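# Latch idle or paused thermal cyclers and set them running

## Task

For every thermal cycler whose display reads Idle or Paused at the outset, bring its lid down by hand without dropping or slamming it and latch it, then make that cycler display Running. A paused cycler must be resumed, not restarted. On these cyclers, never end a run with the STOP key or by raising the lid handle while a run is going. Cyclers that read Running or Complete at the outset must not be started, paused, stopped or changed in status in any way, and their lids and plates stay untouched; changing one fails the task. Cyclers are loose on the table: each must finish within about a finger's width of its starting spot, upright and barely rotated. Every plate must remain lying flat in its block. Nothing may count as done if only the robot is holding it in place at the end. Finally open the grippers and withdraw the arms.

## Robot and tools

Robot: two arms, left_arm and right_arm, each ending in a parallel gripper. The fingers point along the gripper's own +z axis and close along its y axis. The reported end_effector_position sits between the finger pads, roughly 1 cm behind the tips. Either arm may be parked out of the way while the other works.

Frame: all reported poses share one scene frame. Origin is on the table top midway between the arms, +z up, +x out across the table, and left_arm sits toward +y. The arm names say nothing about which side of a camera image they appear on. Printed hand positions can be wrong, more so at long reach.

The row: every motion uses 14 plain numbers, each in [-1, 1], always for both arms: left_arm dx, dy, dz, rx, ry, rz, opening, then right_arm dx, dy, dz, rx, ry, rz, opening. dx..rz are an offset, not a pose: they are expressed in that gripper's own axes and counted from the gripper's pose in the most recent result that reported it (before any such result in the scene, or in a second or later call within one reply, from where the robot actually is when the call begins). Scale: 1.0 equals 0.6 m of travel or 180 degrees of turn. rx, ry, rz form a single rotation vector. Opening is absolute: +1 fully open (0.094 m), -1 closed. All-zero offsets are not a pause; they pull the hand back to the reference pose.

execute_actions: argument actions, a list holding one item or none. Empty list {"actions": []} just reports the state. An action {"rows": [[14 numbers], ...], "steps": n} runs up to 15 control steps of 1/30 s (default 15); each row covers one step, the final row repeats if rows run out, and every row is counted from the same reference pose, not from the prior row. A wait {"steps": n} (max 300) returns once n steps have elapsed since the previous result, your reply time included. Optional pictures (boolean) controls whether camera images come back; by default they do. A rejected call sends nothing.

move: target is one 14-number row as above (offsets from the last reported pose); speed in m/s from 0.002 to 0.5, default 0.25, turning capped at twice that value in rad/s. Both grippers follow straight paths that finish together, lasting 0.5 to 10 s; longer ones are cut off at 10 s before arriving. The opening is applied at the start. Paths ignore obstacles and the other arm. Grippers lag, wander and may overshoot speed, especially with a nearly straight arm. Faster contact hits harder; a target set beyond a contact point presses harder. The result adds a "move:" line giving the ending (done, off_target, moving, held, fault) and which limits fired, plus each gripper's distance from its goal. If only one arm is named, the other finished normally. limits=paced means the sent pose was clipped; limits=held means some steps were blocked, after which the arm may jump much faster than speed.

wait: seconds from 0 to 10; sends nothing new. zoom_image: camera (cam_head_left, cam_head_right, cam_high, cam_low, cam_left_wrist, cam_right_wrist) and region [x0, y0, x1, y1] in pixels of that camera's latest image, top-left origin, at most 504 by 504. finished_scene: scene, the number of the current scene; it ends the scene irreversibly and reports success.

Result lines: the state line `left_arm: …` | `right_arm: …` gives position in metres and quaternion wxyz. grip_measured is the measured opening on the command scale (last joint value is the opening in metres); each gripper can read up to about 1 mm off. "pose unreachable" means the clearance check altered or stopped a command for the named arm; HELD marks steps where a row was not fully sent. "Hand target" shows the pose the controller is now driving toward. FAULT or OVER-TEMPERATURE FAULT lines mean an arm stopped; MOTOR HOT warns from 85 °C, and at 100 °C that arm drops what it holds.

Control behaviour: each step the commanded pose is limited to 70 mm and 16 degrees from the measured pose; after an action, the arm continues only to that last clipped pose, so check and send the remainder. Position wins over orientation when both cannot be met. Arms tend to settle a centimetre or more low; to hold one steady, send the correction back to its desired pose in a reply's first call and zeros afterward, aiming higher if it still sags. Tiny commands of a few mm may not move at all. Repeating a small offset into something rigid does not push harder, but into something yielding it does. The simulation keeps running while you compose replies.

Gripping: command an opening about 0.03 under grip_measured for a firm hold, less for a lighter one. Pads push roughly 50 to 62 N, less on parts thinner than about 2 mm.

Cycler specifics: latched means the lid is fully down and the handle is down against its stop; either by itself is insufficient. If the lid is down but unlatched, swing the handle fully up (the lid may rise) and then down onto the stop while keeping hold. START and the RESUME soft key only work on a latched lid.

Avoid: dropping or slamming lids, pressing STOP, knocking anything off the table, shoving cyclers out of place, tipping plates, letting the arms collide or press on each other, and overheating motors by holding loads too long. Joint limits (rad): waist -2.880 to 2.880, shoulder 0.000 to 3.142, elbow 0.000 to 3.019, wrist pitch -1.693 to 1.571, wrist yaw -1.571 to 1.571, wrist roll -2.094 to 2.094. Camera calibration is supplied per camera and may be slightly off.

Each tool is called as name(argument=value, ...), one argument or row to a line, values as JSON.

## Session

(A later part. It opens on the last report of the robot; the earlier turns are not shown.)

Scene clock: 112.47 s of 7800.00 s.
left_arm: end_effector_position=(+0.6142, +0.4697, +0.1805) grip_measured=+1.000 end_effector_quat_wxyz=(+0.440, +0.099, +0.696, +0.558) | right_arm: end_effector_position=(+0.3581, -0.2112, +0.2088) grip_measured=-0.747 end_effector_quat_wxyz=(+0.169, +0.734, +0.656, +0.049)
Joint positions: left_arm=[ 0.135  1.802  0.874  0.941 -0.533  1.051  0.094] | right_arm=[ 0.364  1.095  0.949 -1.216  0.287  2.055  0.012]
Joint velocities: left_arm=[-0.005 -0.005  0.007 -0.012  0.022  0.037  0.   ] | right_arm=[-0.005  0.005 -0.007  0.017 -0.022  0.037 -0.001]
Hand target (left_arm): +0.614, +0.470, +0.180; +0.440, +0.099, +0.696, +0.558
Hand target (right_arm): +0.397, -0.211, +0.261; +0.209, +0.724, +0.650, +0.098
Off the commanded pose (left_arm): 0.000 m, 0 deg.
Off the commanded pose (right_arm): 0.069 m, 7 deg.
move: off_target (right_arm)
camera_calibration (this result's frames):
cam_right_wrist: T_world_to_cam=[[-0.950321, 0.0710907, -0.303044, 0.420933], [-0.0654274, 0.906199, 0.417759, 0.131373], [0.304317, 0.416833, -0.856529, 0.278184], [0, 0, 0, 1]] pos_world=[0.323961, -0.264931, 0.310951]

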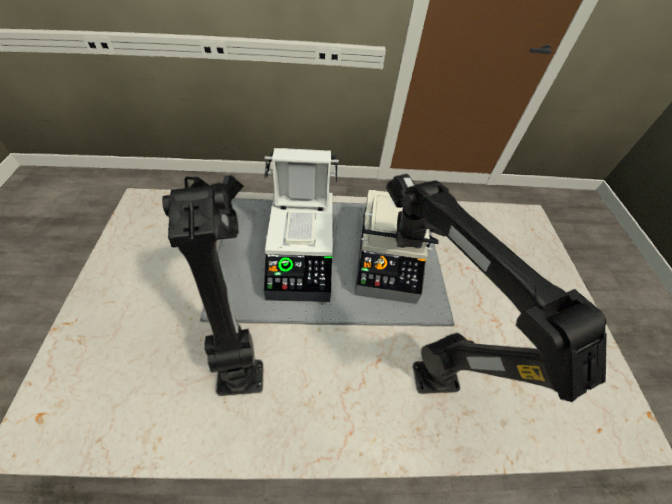

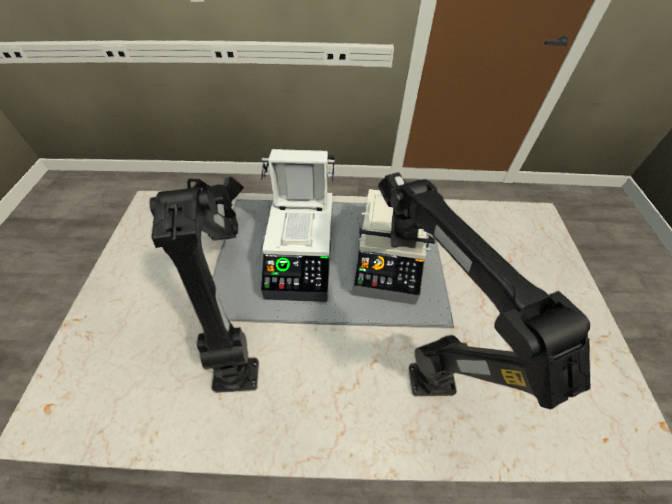

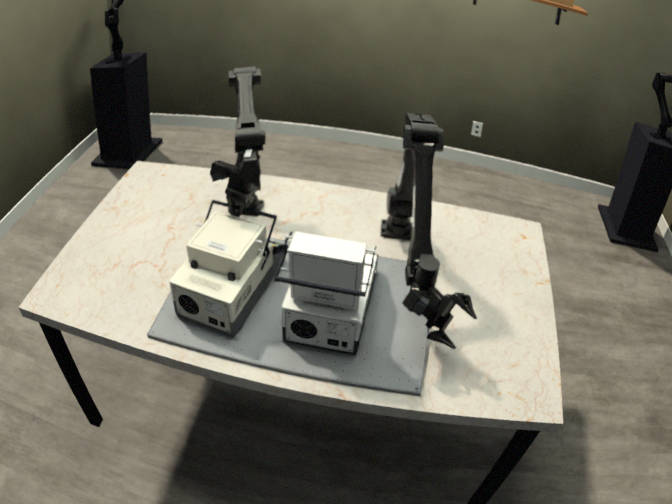

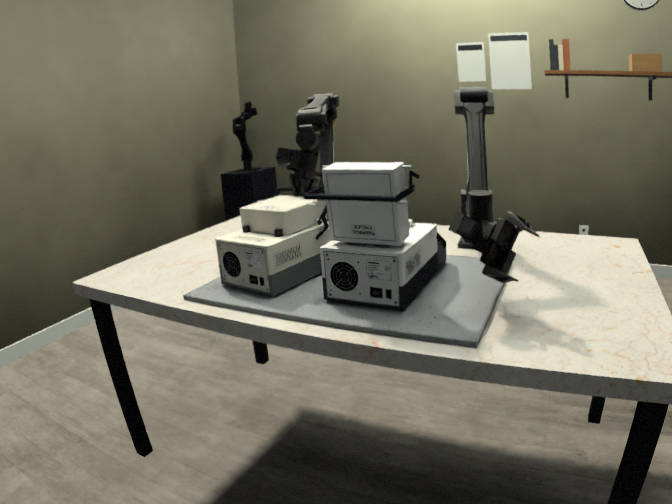

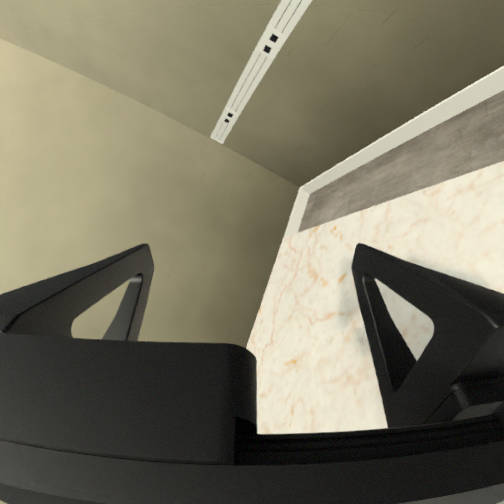

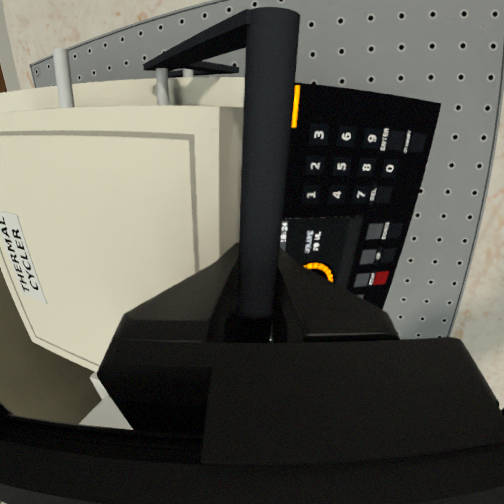

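move(
  target=[0,0,0,0,0,0,1,0,-0.01,0,-0.38,0,0,-0.7],
  speed=0.1,
)

move(
  target=[0,0,0,0,0,0,1,0,0.1,-0.03,0,0,0,-0.78],
  speed=0.04,
)

Scene clock: 129.03 s of 7800.00 s.
left_arm: end_effector_position=(+0.6142, +0.4697, +0.1805) grip_measured=+1.000 end_effector_quat_wxyz=(+0.440, +0.099, +0.696, +0.558) | right_arm: end_effector_position=(+0.3536, -0.2105, +0.2117) grip_measured=-0.700 end_effector_quat_wxyz=(+0.537, +0.532, +0.499, +0.423)
Joint positions: left_arm=[ 0.135  1.802  0.874  0.941 -0.533  1.051  0.094] | right_arm=[0.594 0.789 0.183 0.514 0.779 1.55  0.014]
Joint velocities: left_arm=[-0.005  0.005 -0.002  0.012 -0.022 -0.051  0.   ] | right_arm=[-0.005  0.005 -0.017  0.012 -0.066 -0.007 -0.002]
Hand target (left_arm): +0.614, +0.470, +0.180; +0.440, +0.099, +0.696, +0.558
Hand target (right_arm): +0.351, -0.211, +0.206; +0.546, +0.522, +0.511, +0.412
Off the commanded pose (left_arm): 0.000 m, 0 deg.
Off the commanded pose (right_arm): 0.005 m, 4 deg.
After step 90, 7.27 s passed at rest.
move: off_target (right_arm)
camera_calibration (this result's frames):
cam_right_wrist: T_world_to_cam=[[-0.0859672, -0.0875626, -0.992443, 0.224349], [-0.452893, 0.890696, -0.0393551, 0.359762], [0.88741, 0.446087, -0.116227, -0.0750174], [0, 0, 0, 1]] pos_world=[0.248792, -0.26733, 0.228093]

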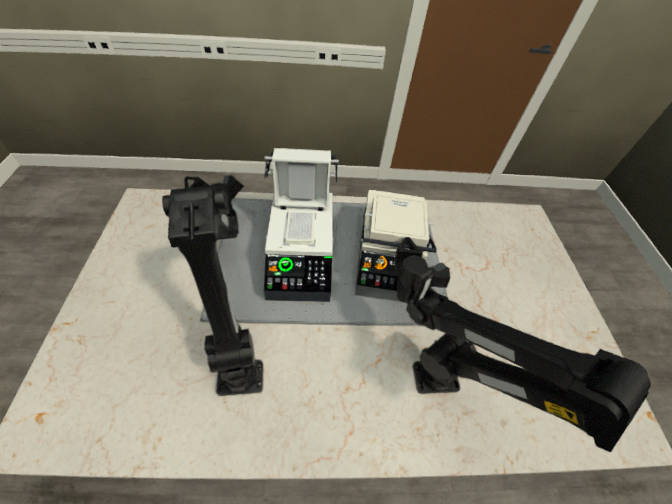

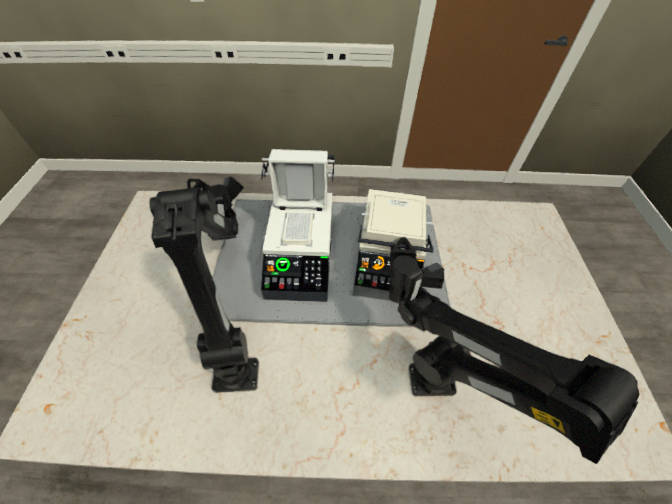

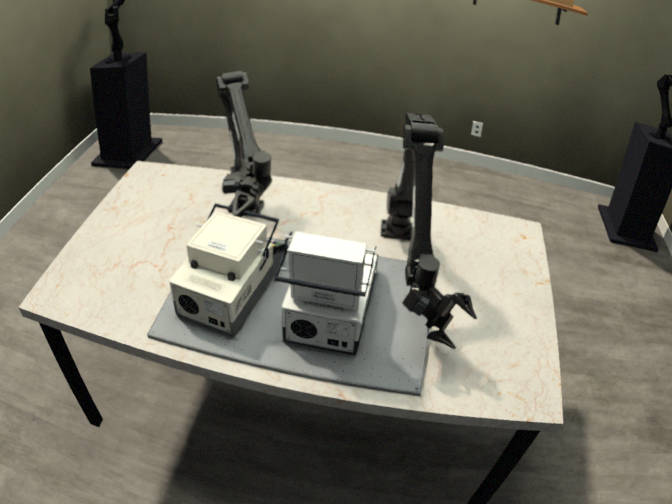

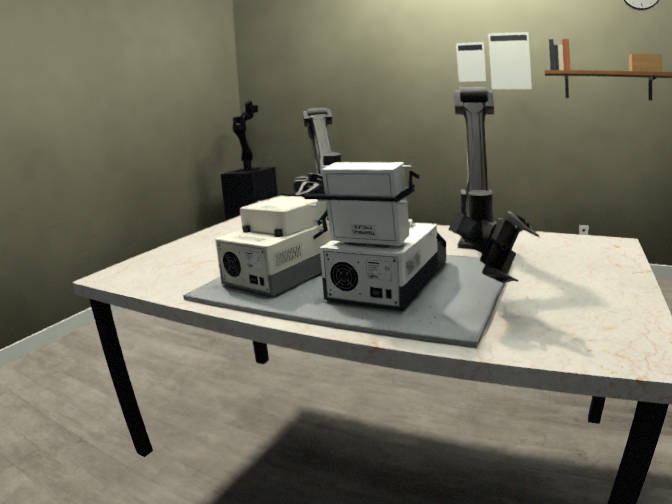

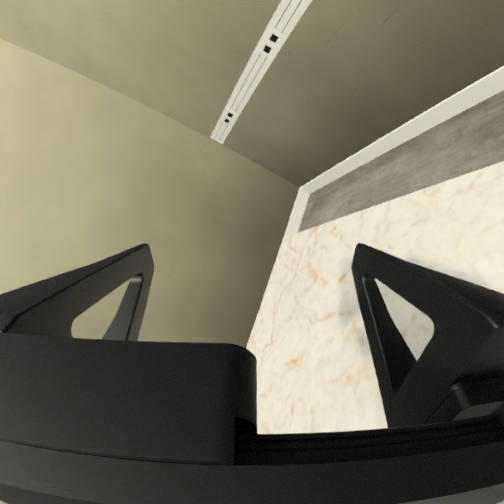

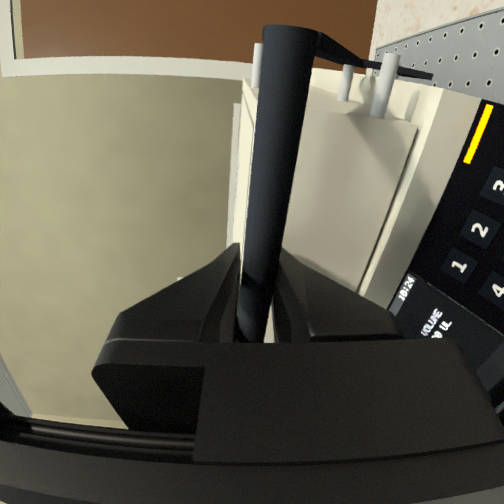

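Scene clock: 130.90 s of 7800.00 s.
left_arm: end_effector_position=(+0.6142, +0.4697, +0.1805) grip_measured=+1.000 end_effector_quat_wxyz=(+0.440, +0.099, +0.696, +0.558) | right_arm: end_effector_position=(+0.3464, -0.2100, +0.2098) grip_measured=-0.762 end_effector_quat_wxyz=(+0.499, +0.566, +0.514, +0.408)
Joint positions: left_arm=[ 0.135  1.802  0.874  0.941 -0.533  1.051  0.094] | right_arm=[0.61  0.681 0.234 0.206 0.782 1.689 0.011]
Joint velocities: left_arm=[-0.005 -0.015 -0.002  0.007 -0.066 -0.037  0.   ] | right_arm=[-0.015  0.005  0.007 -0.012 -0.037 -0.051  0.001]
Hand target (left_arm): +0.614, +0.470, +0.180; +0.440, +0.099, +0.696, +0.558
Hand target (right_arm): +0.343, -0.205, +0.269; +0.534, +0.537, +0.496, +0.425
Off the commanded pose (left_arm): 0.000 m, 0 deg.
Off the commanded pose (right_arm): 0.063 m, 6 deg.
move: off_target (right_arm)
camera_calibration (this result's frames):
cam_right_wrist: T_world_to_cam=[[-0.183936, -0.0402424, -0.982114, 0.263631], [-0.450168, 0.891665, 0.047774, 0.337002], [0.873794, 0.450904, -0.182125, -0.0494239], [0, 0, 0, 1]] pos_world=[0.243385, -0.267599, 0.233815]

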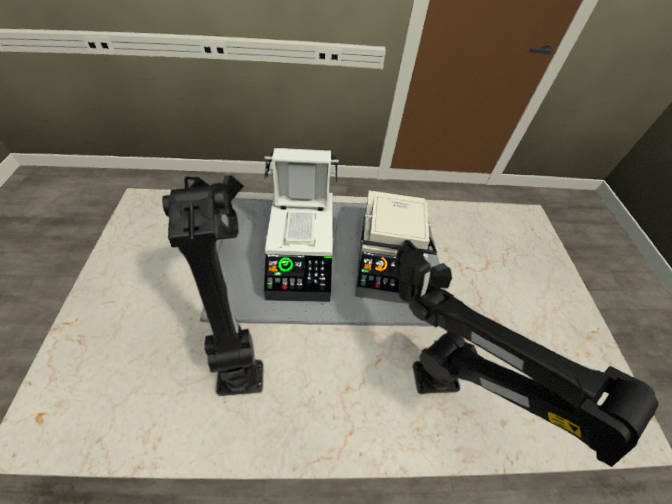

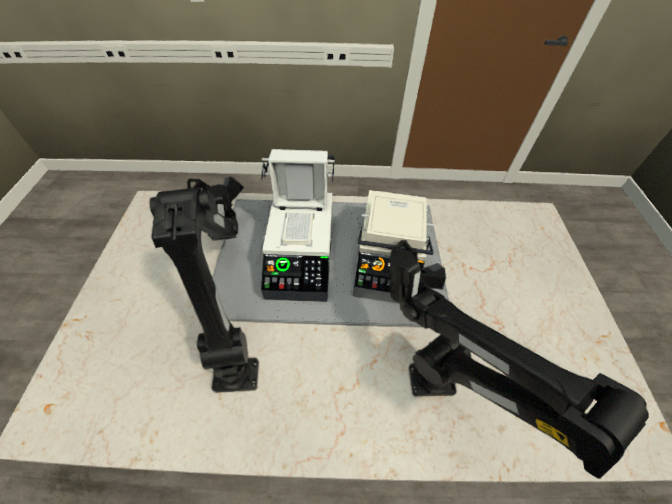

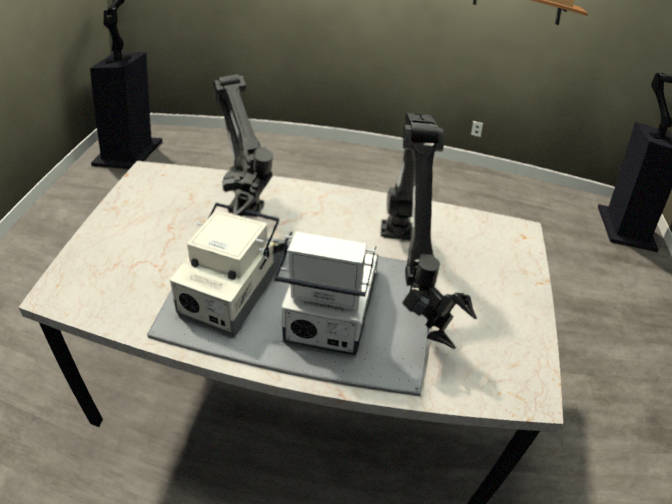

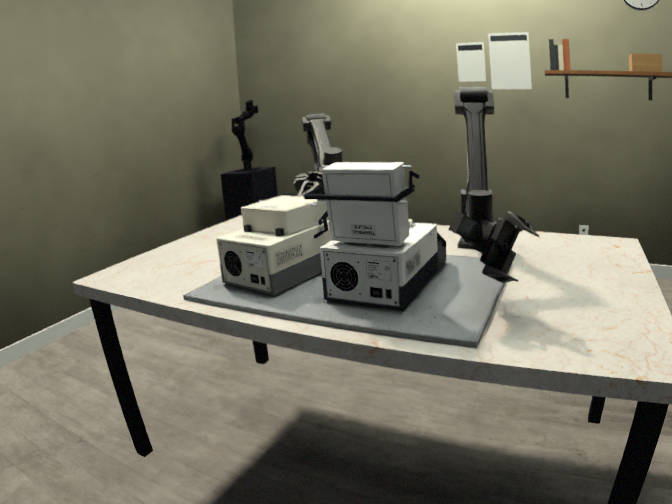

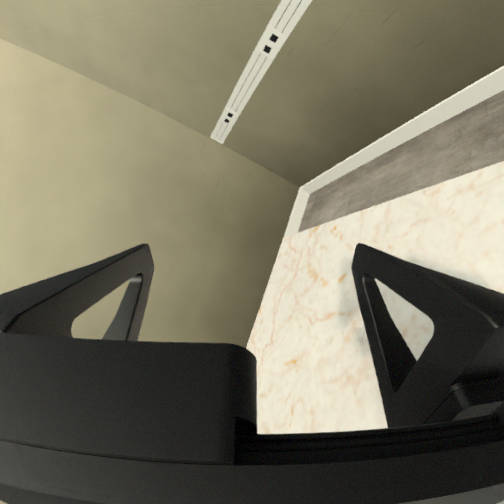

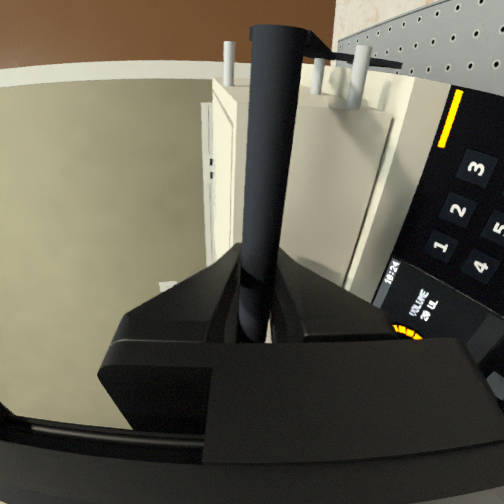

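move(
  target=[0,0,0,0,0,0,1,0,0.02,-0.015,-0.2,0,0,-0.72],
  speed=0.06,
)

move(
  target=[0,0,0,0,0,0,1,0,0.02,0.09,0,0,0,-0.78],
  speed=0.04,
)

Scene clock: 145.83 s of 7800.00 s.
left_arm: end_effector_position=(+0.6142, +0.4697, +0.1805) grip_measured=+1.000 end_effector_quat_wxyz=(+0.440, +0.099, +0.696, +0.558) | right_arm: end_effector_position=(+0.3431, -0.2087, +0.2132) grip_measured=-0.720 end_effector_quat_wxyz=(+0.592, +0.443, +0.434, +0.515)
Joint positions: left_arm=[ 0.135  1.802  0.874  0.941 -0.533  1.051  0.094] | right_arm=[0.571 1.295 0.054 1.54  0.666 1.323 0.013]
Joint velocities: left_arm=[-0.005 -0.015  0.012 -0.002  0.051  0.095  0.   ] | right_arm=[-0.005 -0.005  0.007  0.017 -0.051 -0.037  0.   ]
Hand target (left_arm): +0.614, +0.470, +0.180; +0.440, +0.099, +0.696, +0.558
Hand target (right_arm): +0.340, -0.209, +0.223; +0.599, +0.431, +0.427, +0.523
Off the commanded pose (left_arm): 0.000 m, 0 deg.
Off the commanded pose (right_arm): 0.010 m, 13 deg.
joint sent to its limit (right arm) — the command would take joint 4 (wrist pitch) past its upper limit, so that joint was sent only as far as its limit.
After step 90, 6.47 s passed at rest.
move: off_target (right_arm)
camera_calibration (this result's frames):
cam_right_wrist: T_world_to_cam=[[0.216671, -0.0917645, -0.971922, 0.116063], [-0.482344, 0.855504, -0.188302, 0.388009], [0.848763, 0.5096, 0.141101, -0.0946063], [0, 0, 0, 1]] pos_world=[0.242304, -0.273081, 0.199216]

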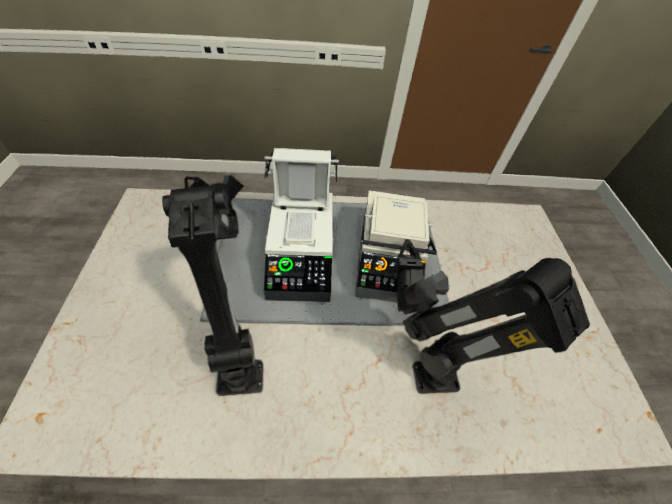

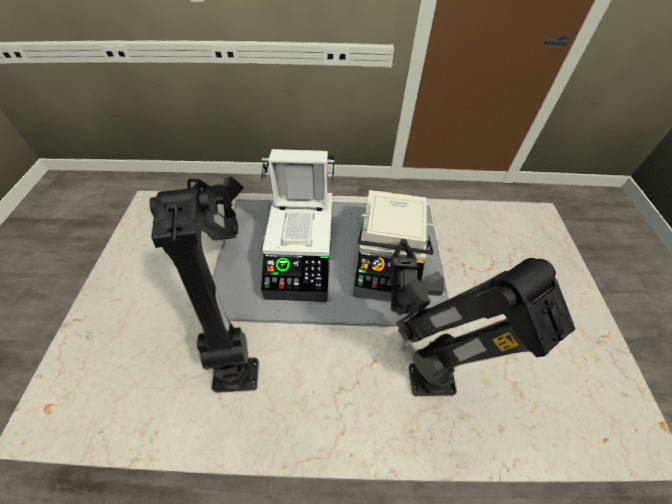

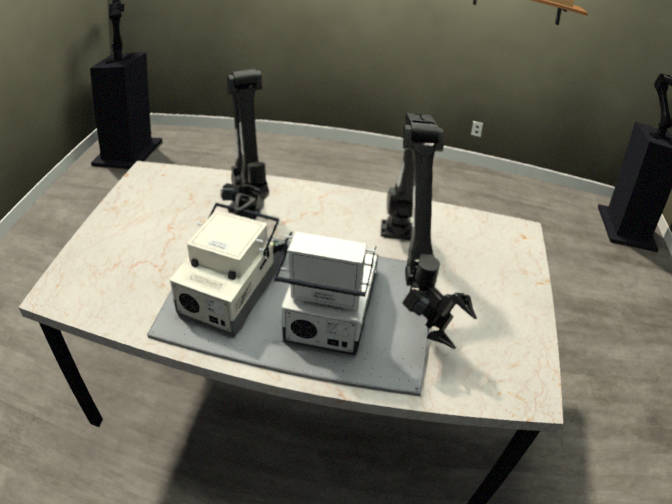

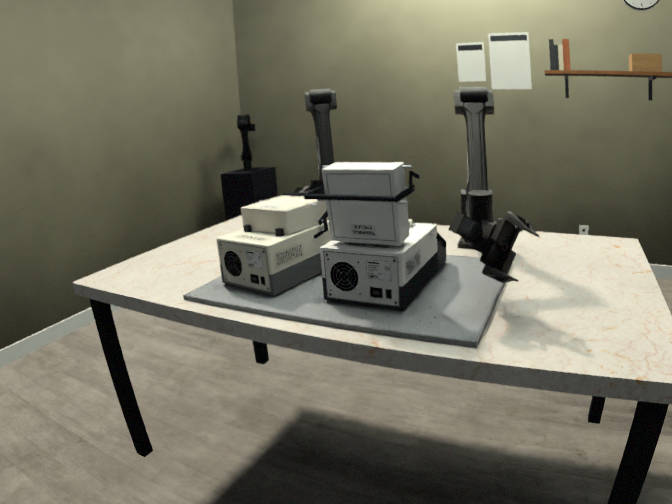

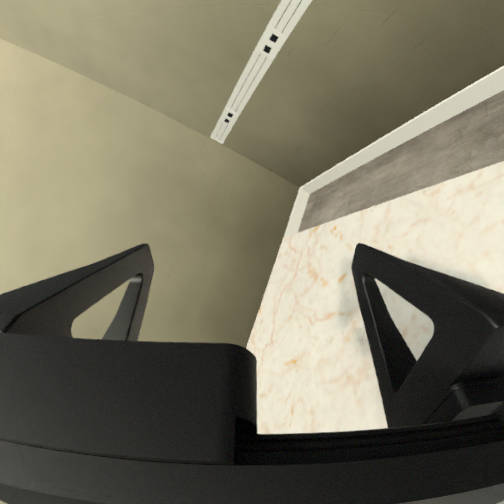

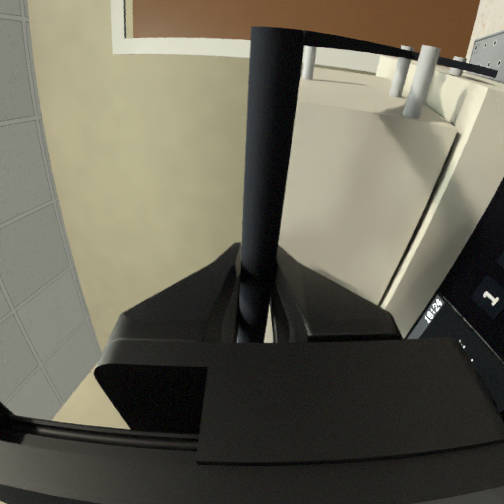

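Scene clock: 147.53 s of 7800.00 s.
left_arm: end_effector_position=(+0.6142, +0.4697, +0.1805) grip_measured=+1.000 end_effector_quat_wxyz=(+0.440, +0.099, +0.696, +0.558) | right_arm: end_effector_position=(+0.3792, -0.2133, +0.2574) grip_measured=-0.768 end_effector_quat_wxyz=(+0.595, +0.433, +0.400, +0.546)
Joint positions: left_arm=[ 0.135  1.802  0.874  0.941 -0.533  1.051  0.094] | right_arm=[0.445 1.196 0.159 1.398 0.535 1.377 0.011]
Joint velocities: left_arm=[-0.005  0.015  0.012 -0.017  0.022  0.051  0.   ] | right_arm=[-0.005  0.005 -0.022 -0.012 -0.051  0.066 -0.001]
Hand target (left_arm): +0.614, +0.470, +0.180; +0.440, +0.099, +0.696, +0.558
Hand target (right_arm): +0.391, -0.211, +0.238; +0.592, +0.442, +0.433, +0.515
Off the commanded pose (left_arm): 0.000 m, 0 deg.
Off the commanded pose (right_arm): 0.024 m, 5 deg.
move: off_target (right_arm)
camera_calibration (this result's frames):
cam_right_wrist: T_world_to_cam=[[0.294785, -0.0419757, -0.954641, 0.127258], [-0.478318, 0.858384, -0.185443, 0.416008], [0.827233, 0.511288, 0.232961, -0.144288], [0, 0, 0, 1]] pos_world=[0.28083, -0.27798, 0.232246]

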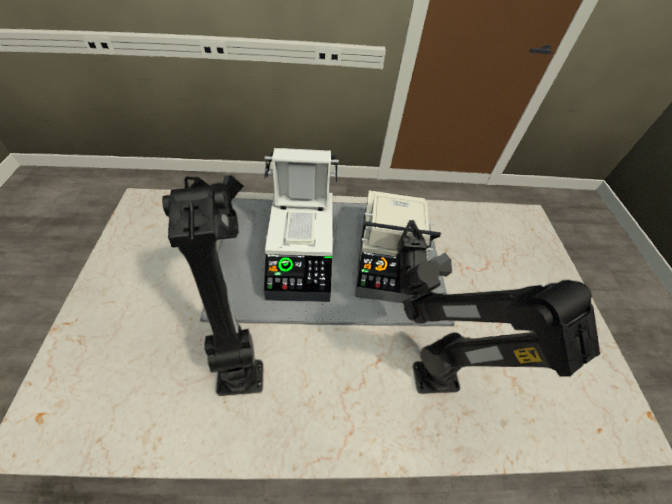

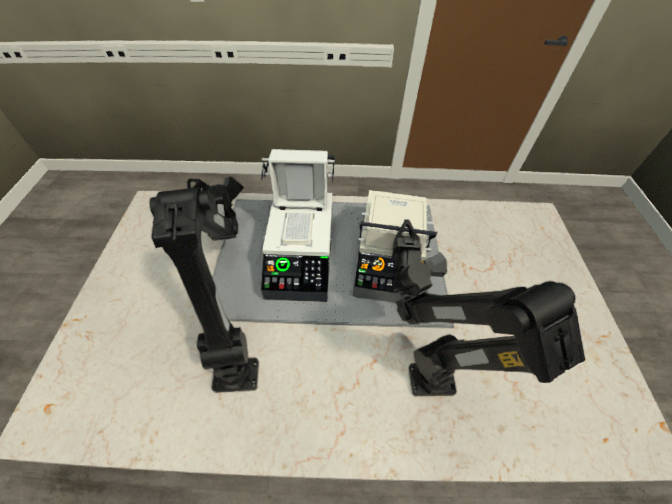

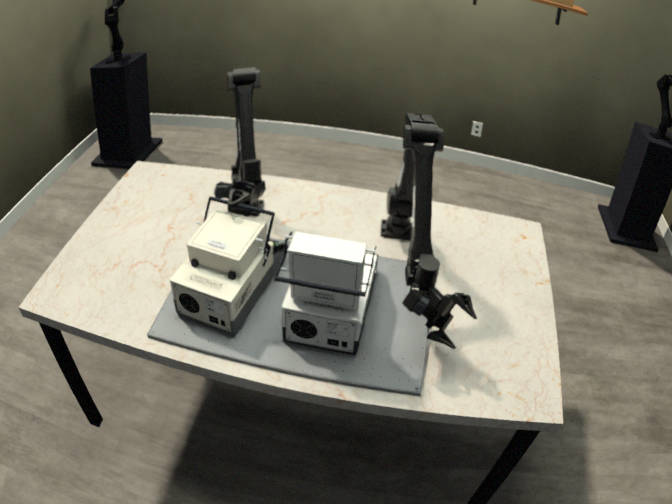

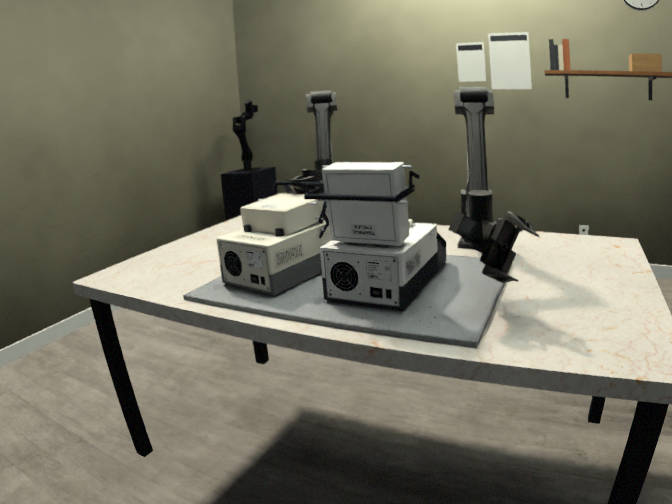

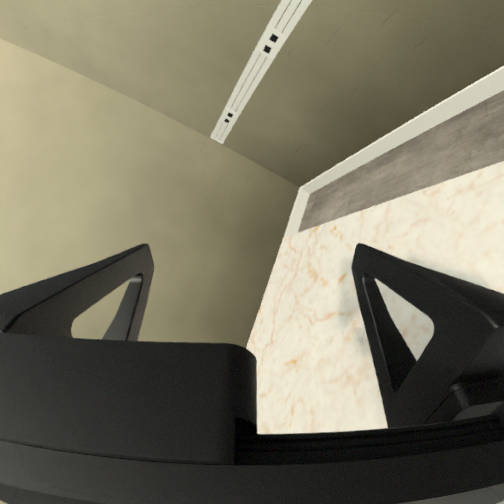

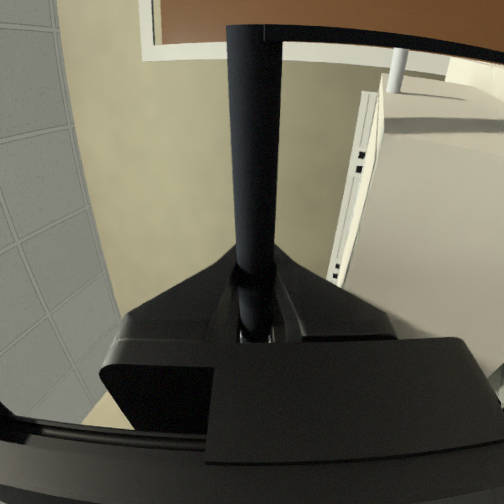

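move(
  target=[0,0,0,0,0,0,1,0,0,0.1,0.1,0,0,-0.76],
  speed=0.04,
)

Scene clock: 155.17 s of 7800.00 s.
left_arm: end_effector_position=(+0.6142, +0.4697, +0.1805) grip_measured=+1.000 end_effector_quat_wxyz=(+0.440, +0.099, +0.696, +0.558) | right_arm: end_effector_position=(+0.4280, -0.2201, +0.2771) grip_measured=-0.758 end_effector_quat_wxyz=(+0.528, +0.517, +0.468, +0.484)
Joint positions: left_arm=[ 0.135  1.802  0.874  0.941 -0.533  1.051  0.094] | right_arm=[0.353 0.925 0.364 0.592 0.485 1.563 0.011]
Joint velocities: left_arm=[-0.015  0.005  0.017  0.007 -0.022  0.037  0.   ] | right_arm=[ 0.005  0.005  0.007  0.002  0.081  0.007 -0.   ]
Hand target (left_arm): +0.614, +0.470, +0.180; +0.440, +0.099, +0.696, +0.558
Hand target (right_arm): +0.435, -0.217, +0.276; +0.523, +0.520, +0.480, +0.475
Off the commanded pose (left_arm): 0.000 m, 0 deg.
Off the commanded pose (right_arm): 0.009 m, 2 deg.
After step 90, 0.47 s passed at rest.
move: done
camera_calibration (this result's frames):
cam_right_wrist: T_world_to_cam=[[0.0182884, -0.0101417, -0.999781, 0.269293], [-0.497725, 0.86715, -0.0179009, 0.412656], [0.867142, 0.497944, 0.010811, -0.144216], [0, 0, 0, 1]] pos_world=[0.325521, -0.283292, 0.27818]

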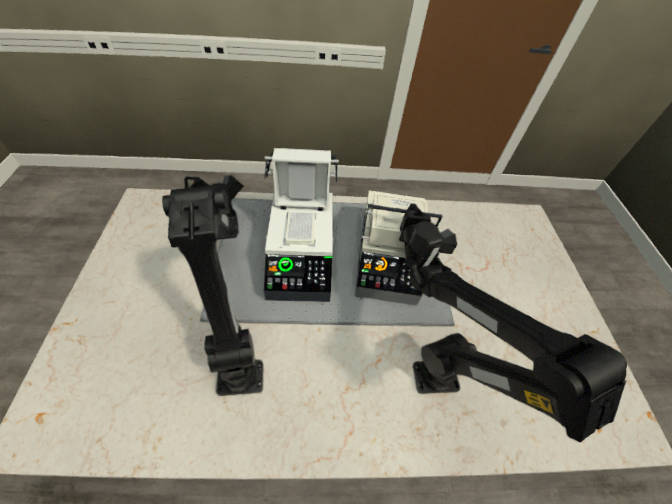

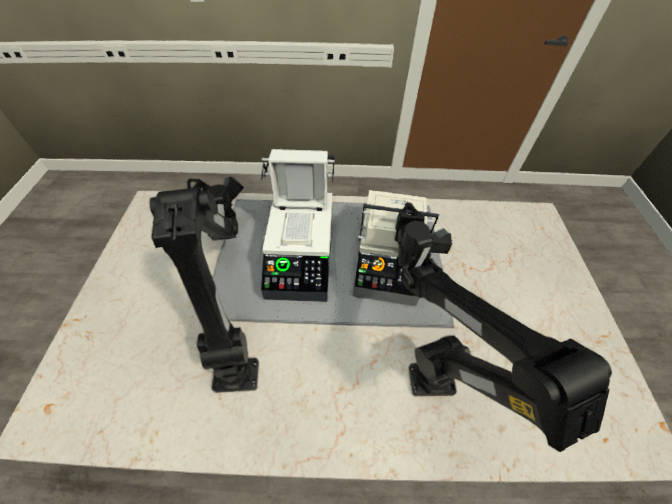

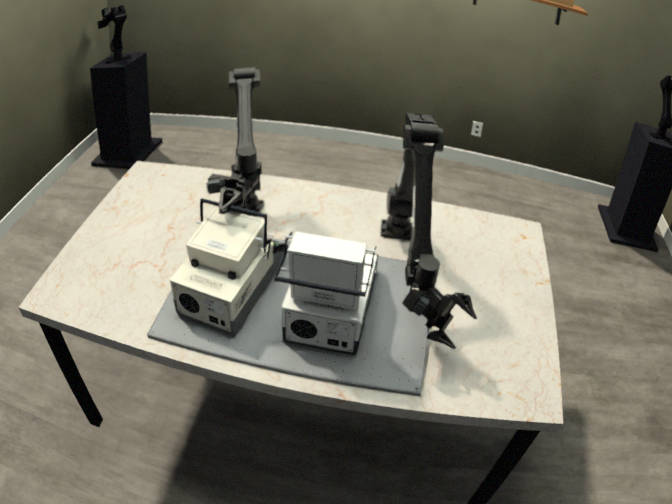

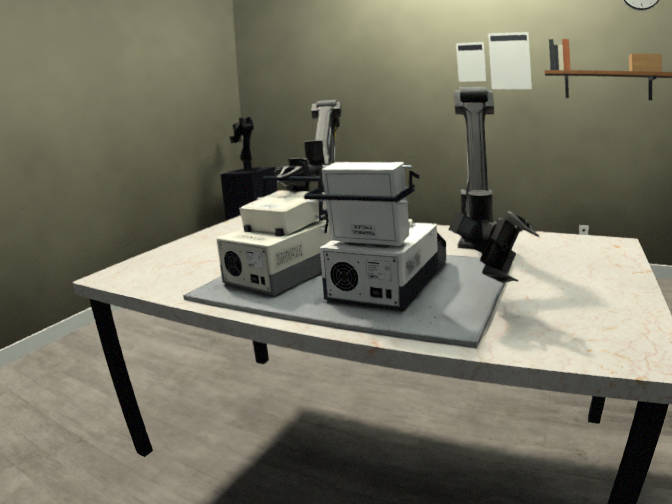

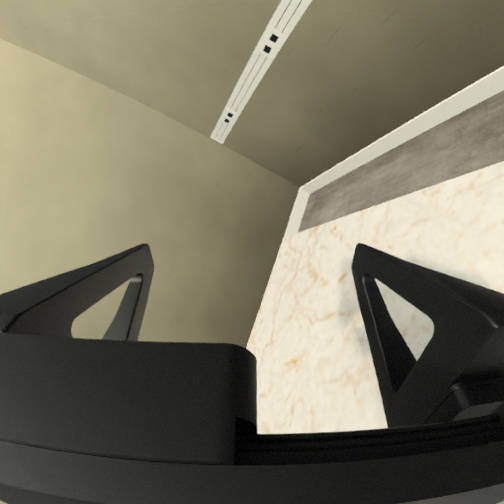

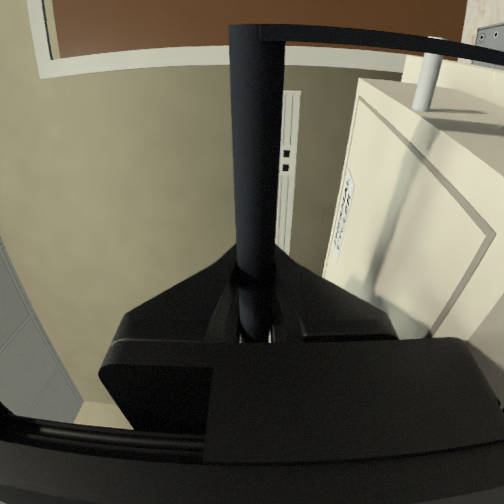

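move(
  target=[0,0,0,0,0,0,1,0,0,0.05,0,0,0,-0.76],
  speed=0.03,
)

Scene clock: 161.30 s of 7800.00 s.
left_arm: end_effector_position=(+0.6142, +0.4697, +0.1805) grip_measured=+1.000 end_effector_quat_wxyz=(+0.440, +0.099, +0.696, +0.558) | right_arm: end_effector_position=(+0.4405, -0.2219, +0.2778) grip_measured=-0.758 end_effector_quat_wxyz=(+0.529, +0.515, +0.467, +0.487)
Joint positions: left_arm=[ 0.135  1.802  0.874  0.941 -0.533  1.051  0.094] | right_arm=[0.326 0.974 0.383 0.63  0.452 1.562 0.011]
Joint velocities: left_arm=[-0.015  0.005  0.012  0.002 -0.007 -0.037  0.   ] | right_arm=[-0.005 -0.005 -0.012 -0.007  0.022  0.022  0.001]
Hand target (left_arm): +0.614, +0.470, +0.180; +0.440, +0.099, +0.696, +0.558
Hand target (right_arm): +0.457, -0.223, +0.278; +0.528, +0.518, +0.468, +0.484
Off the commanded pose (left_arm): 0.000 m, 0 deg.
Off the commanded pose (right_arm): 0.017 m, 1 deg.
After step 90, 1.90 s passed at rest.
move: off_target (right_arm)
camera_calibration (this result's frames):
cam_right_wrist: T_world_to_cam=[[0.0268249, -0.00860491, -0.999603, 0.266246], [-0.501489, 0.864912, -0.0209032, 0.422463], [0.864748, 0.50185, 0.0188859, -0.154521], [0, 0, 0, 1]] pos_world=[0.33834, -0.285556, 0.277889]

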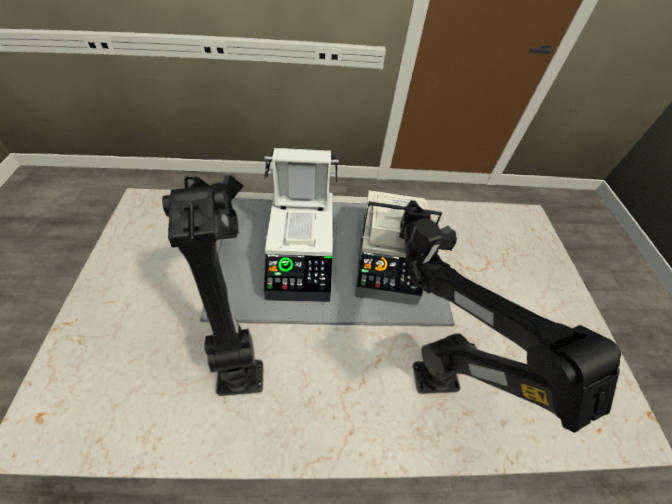

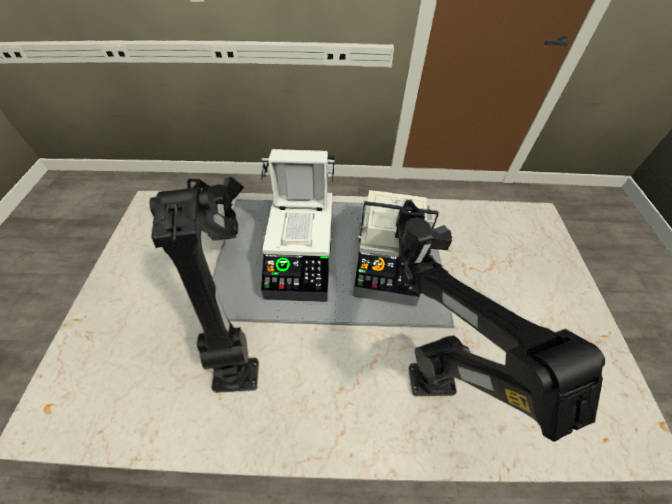

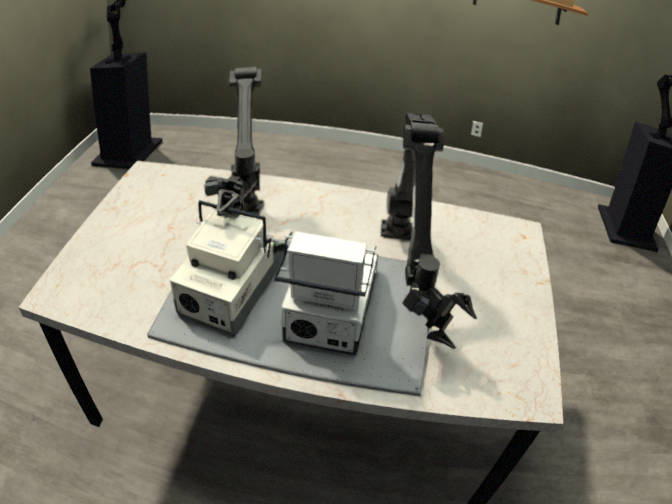

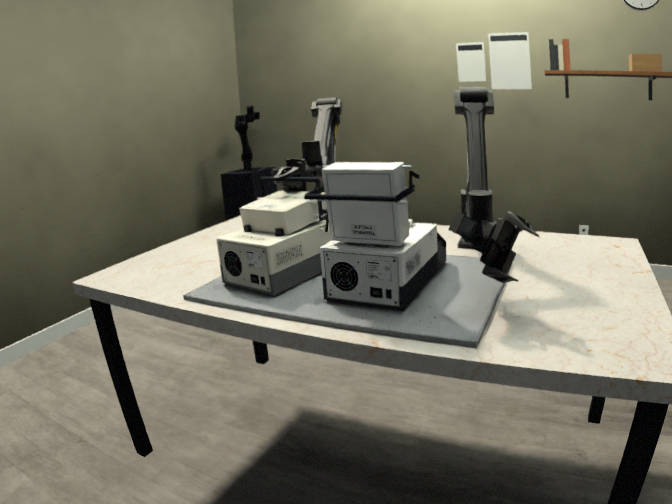

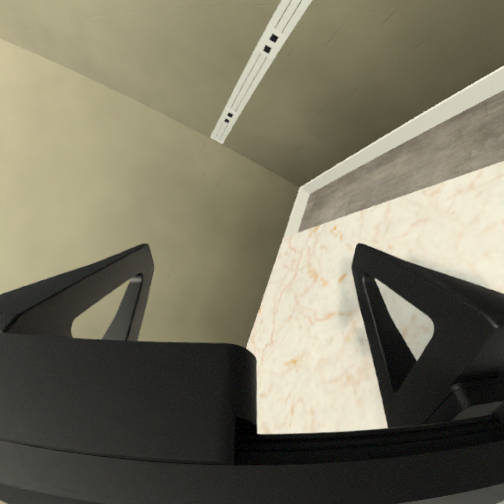

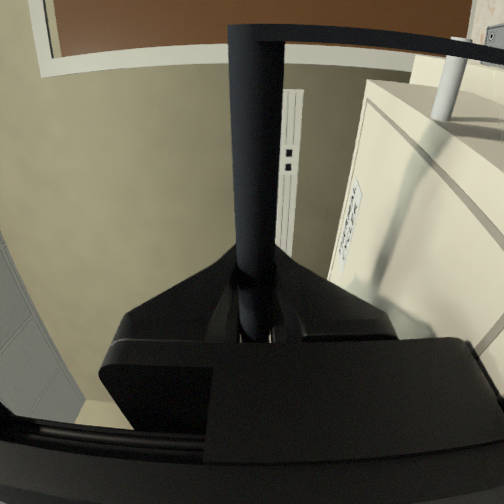

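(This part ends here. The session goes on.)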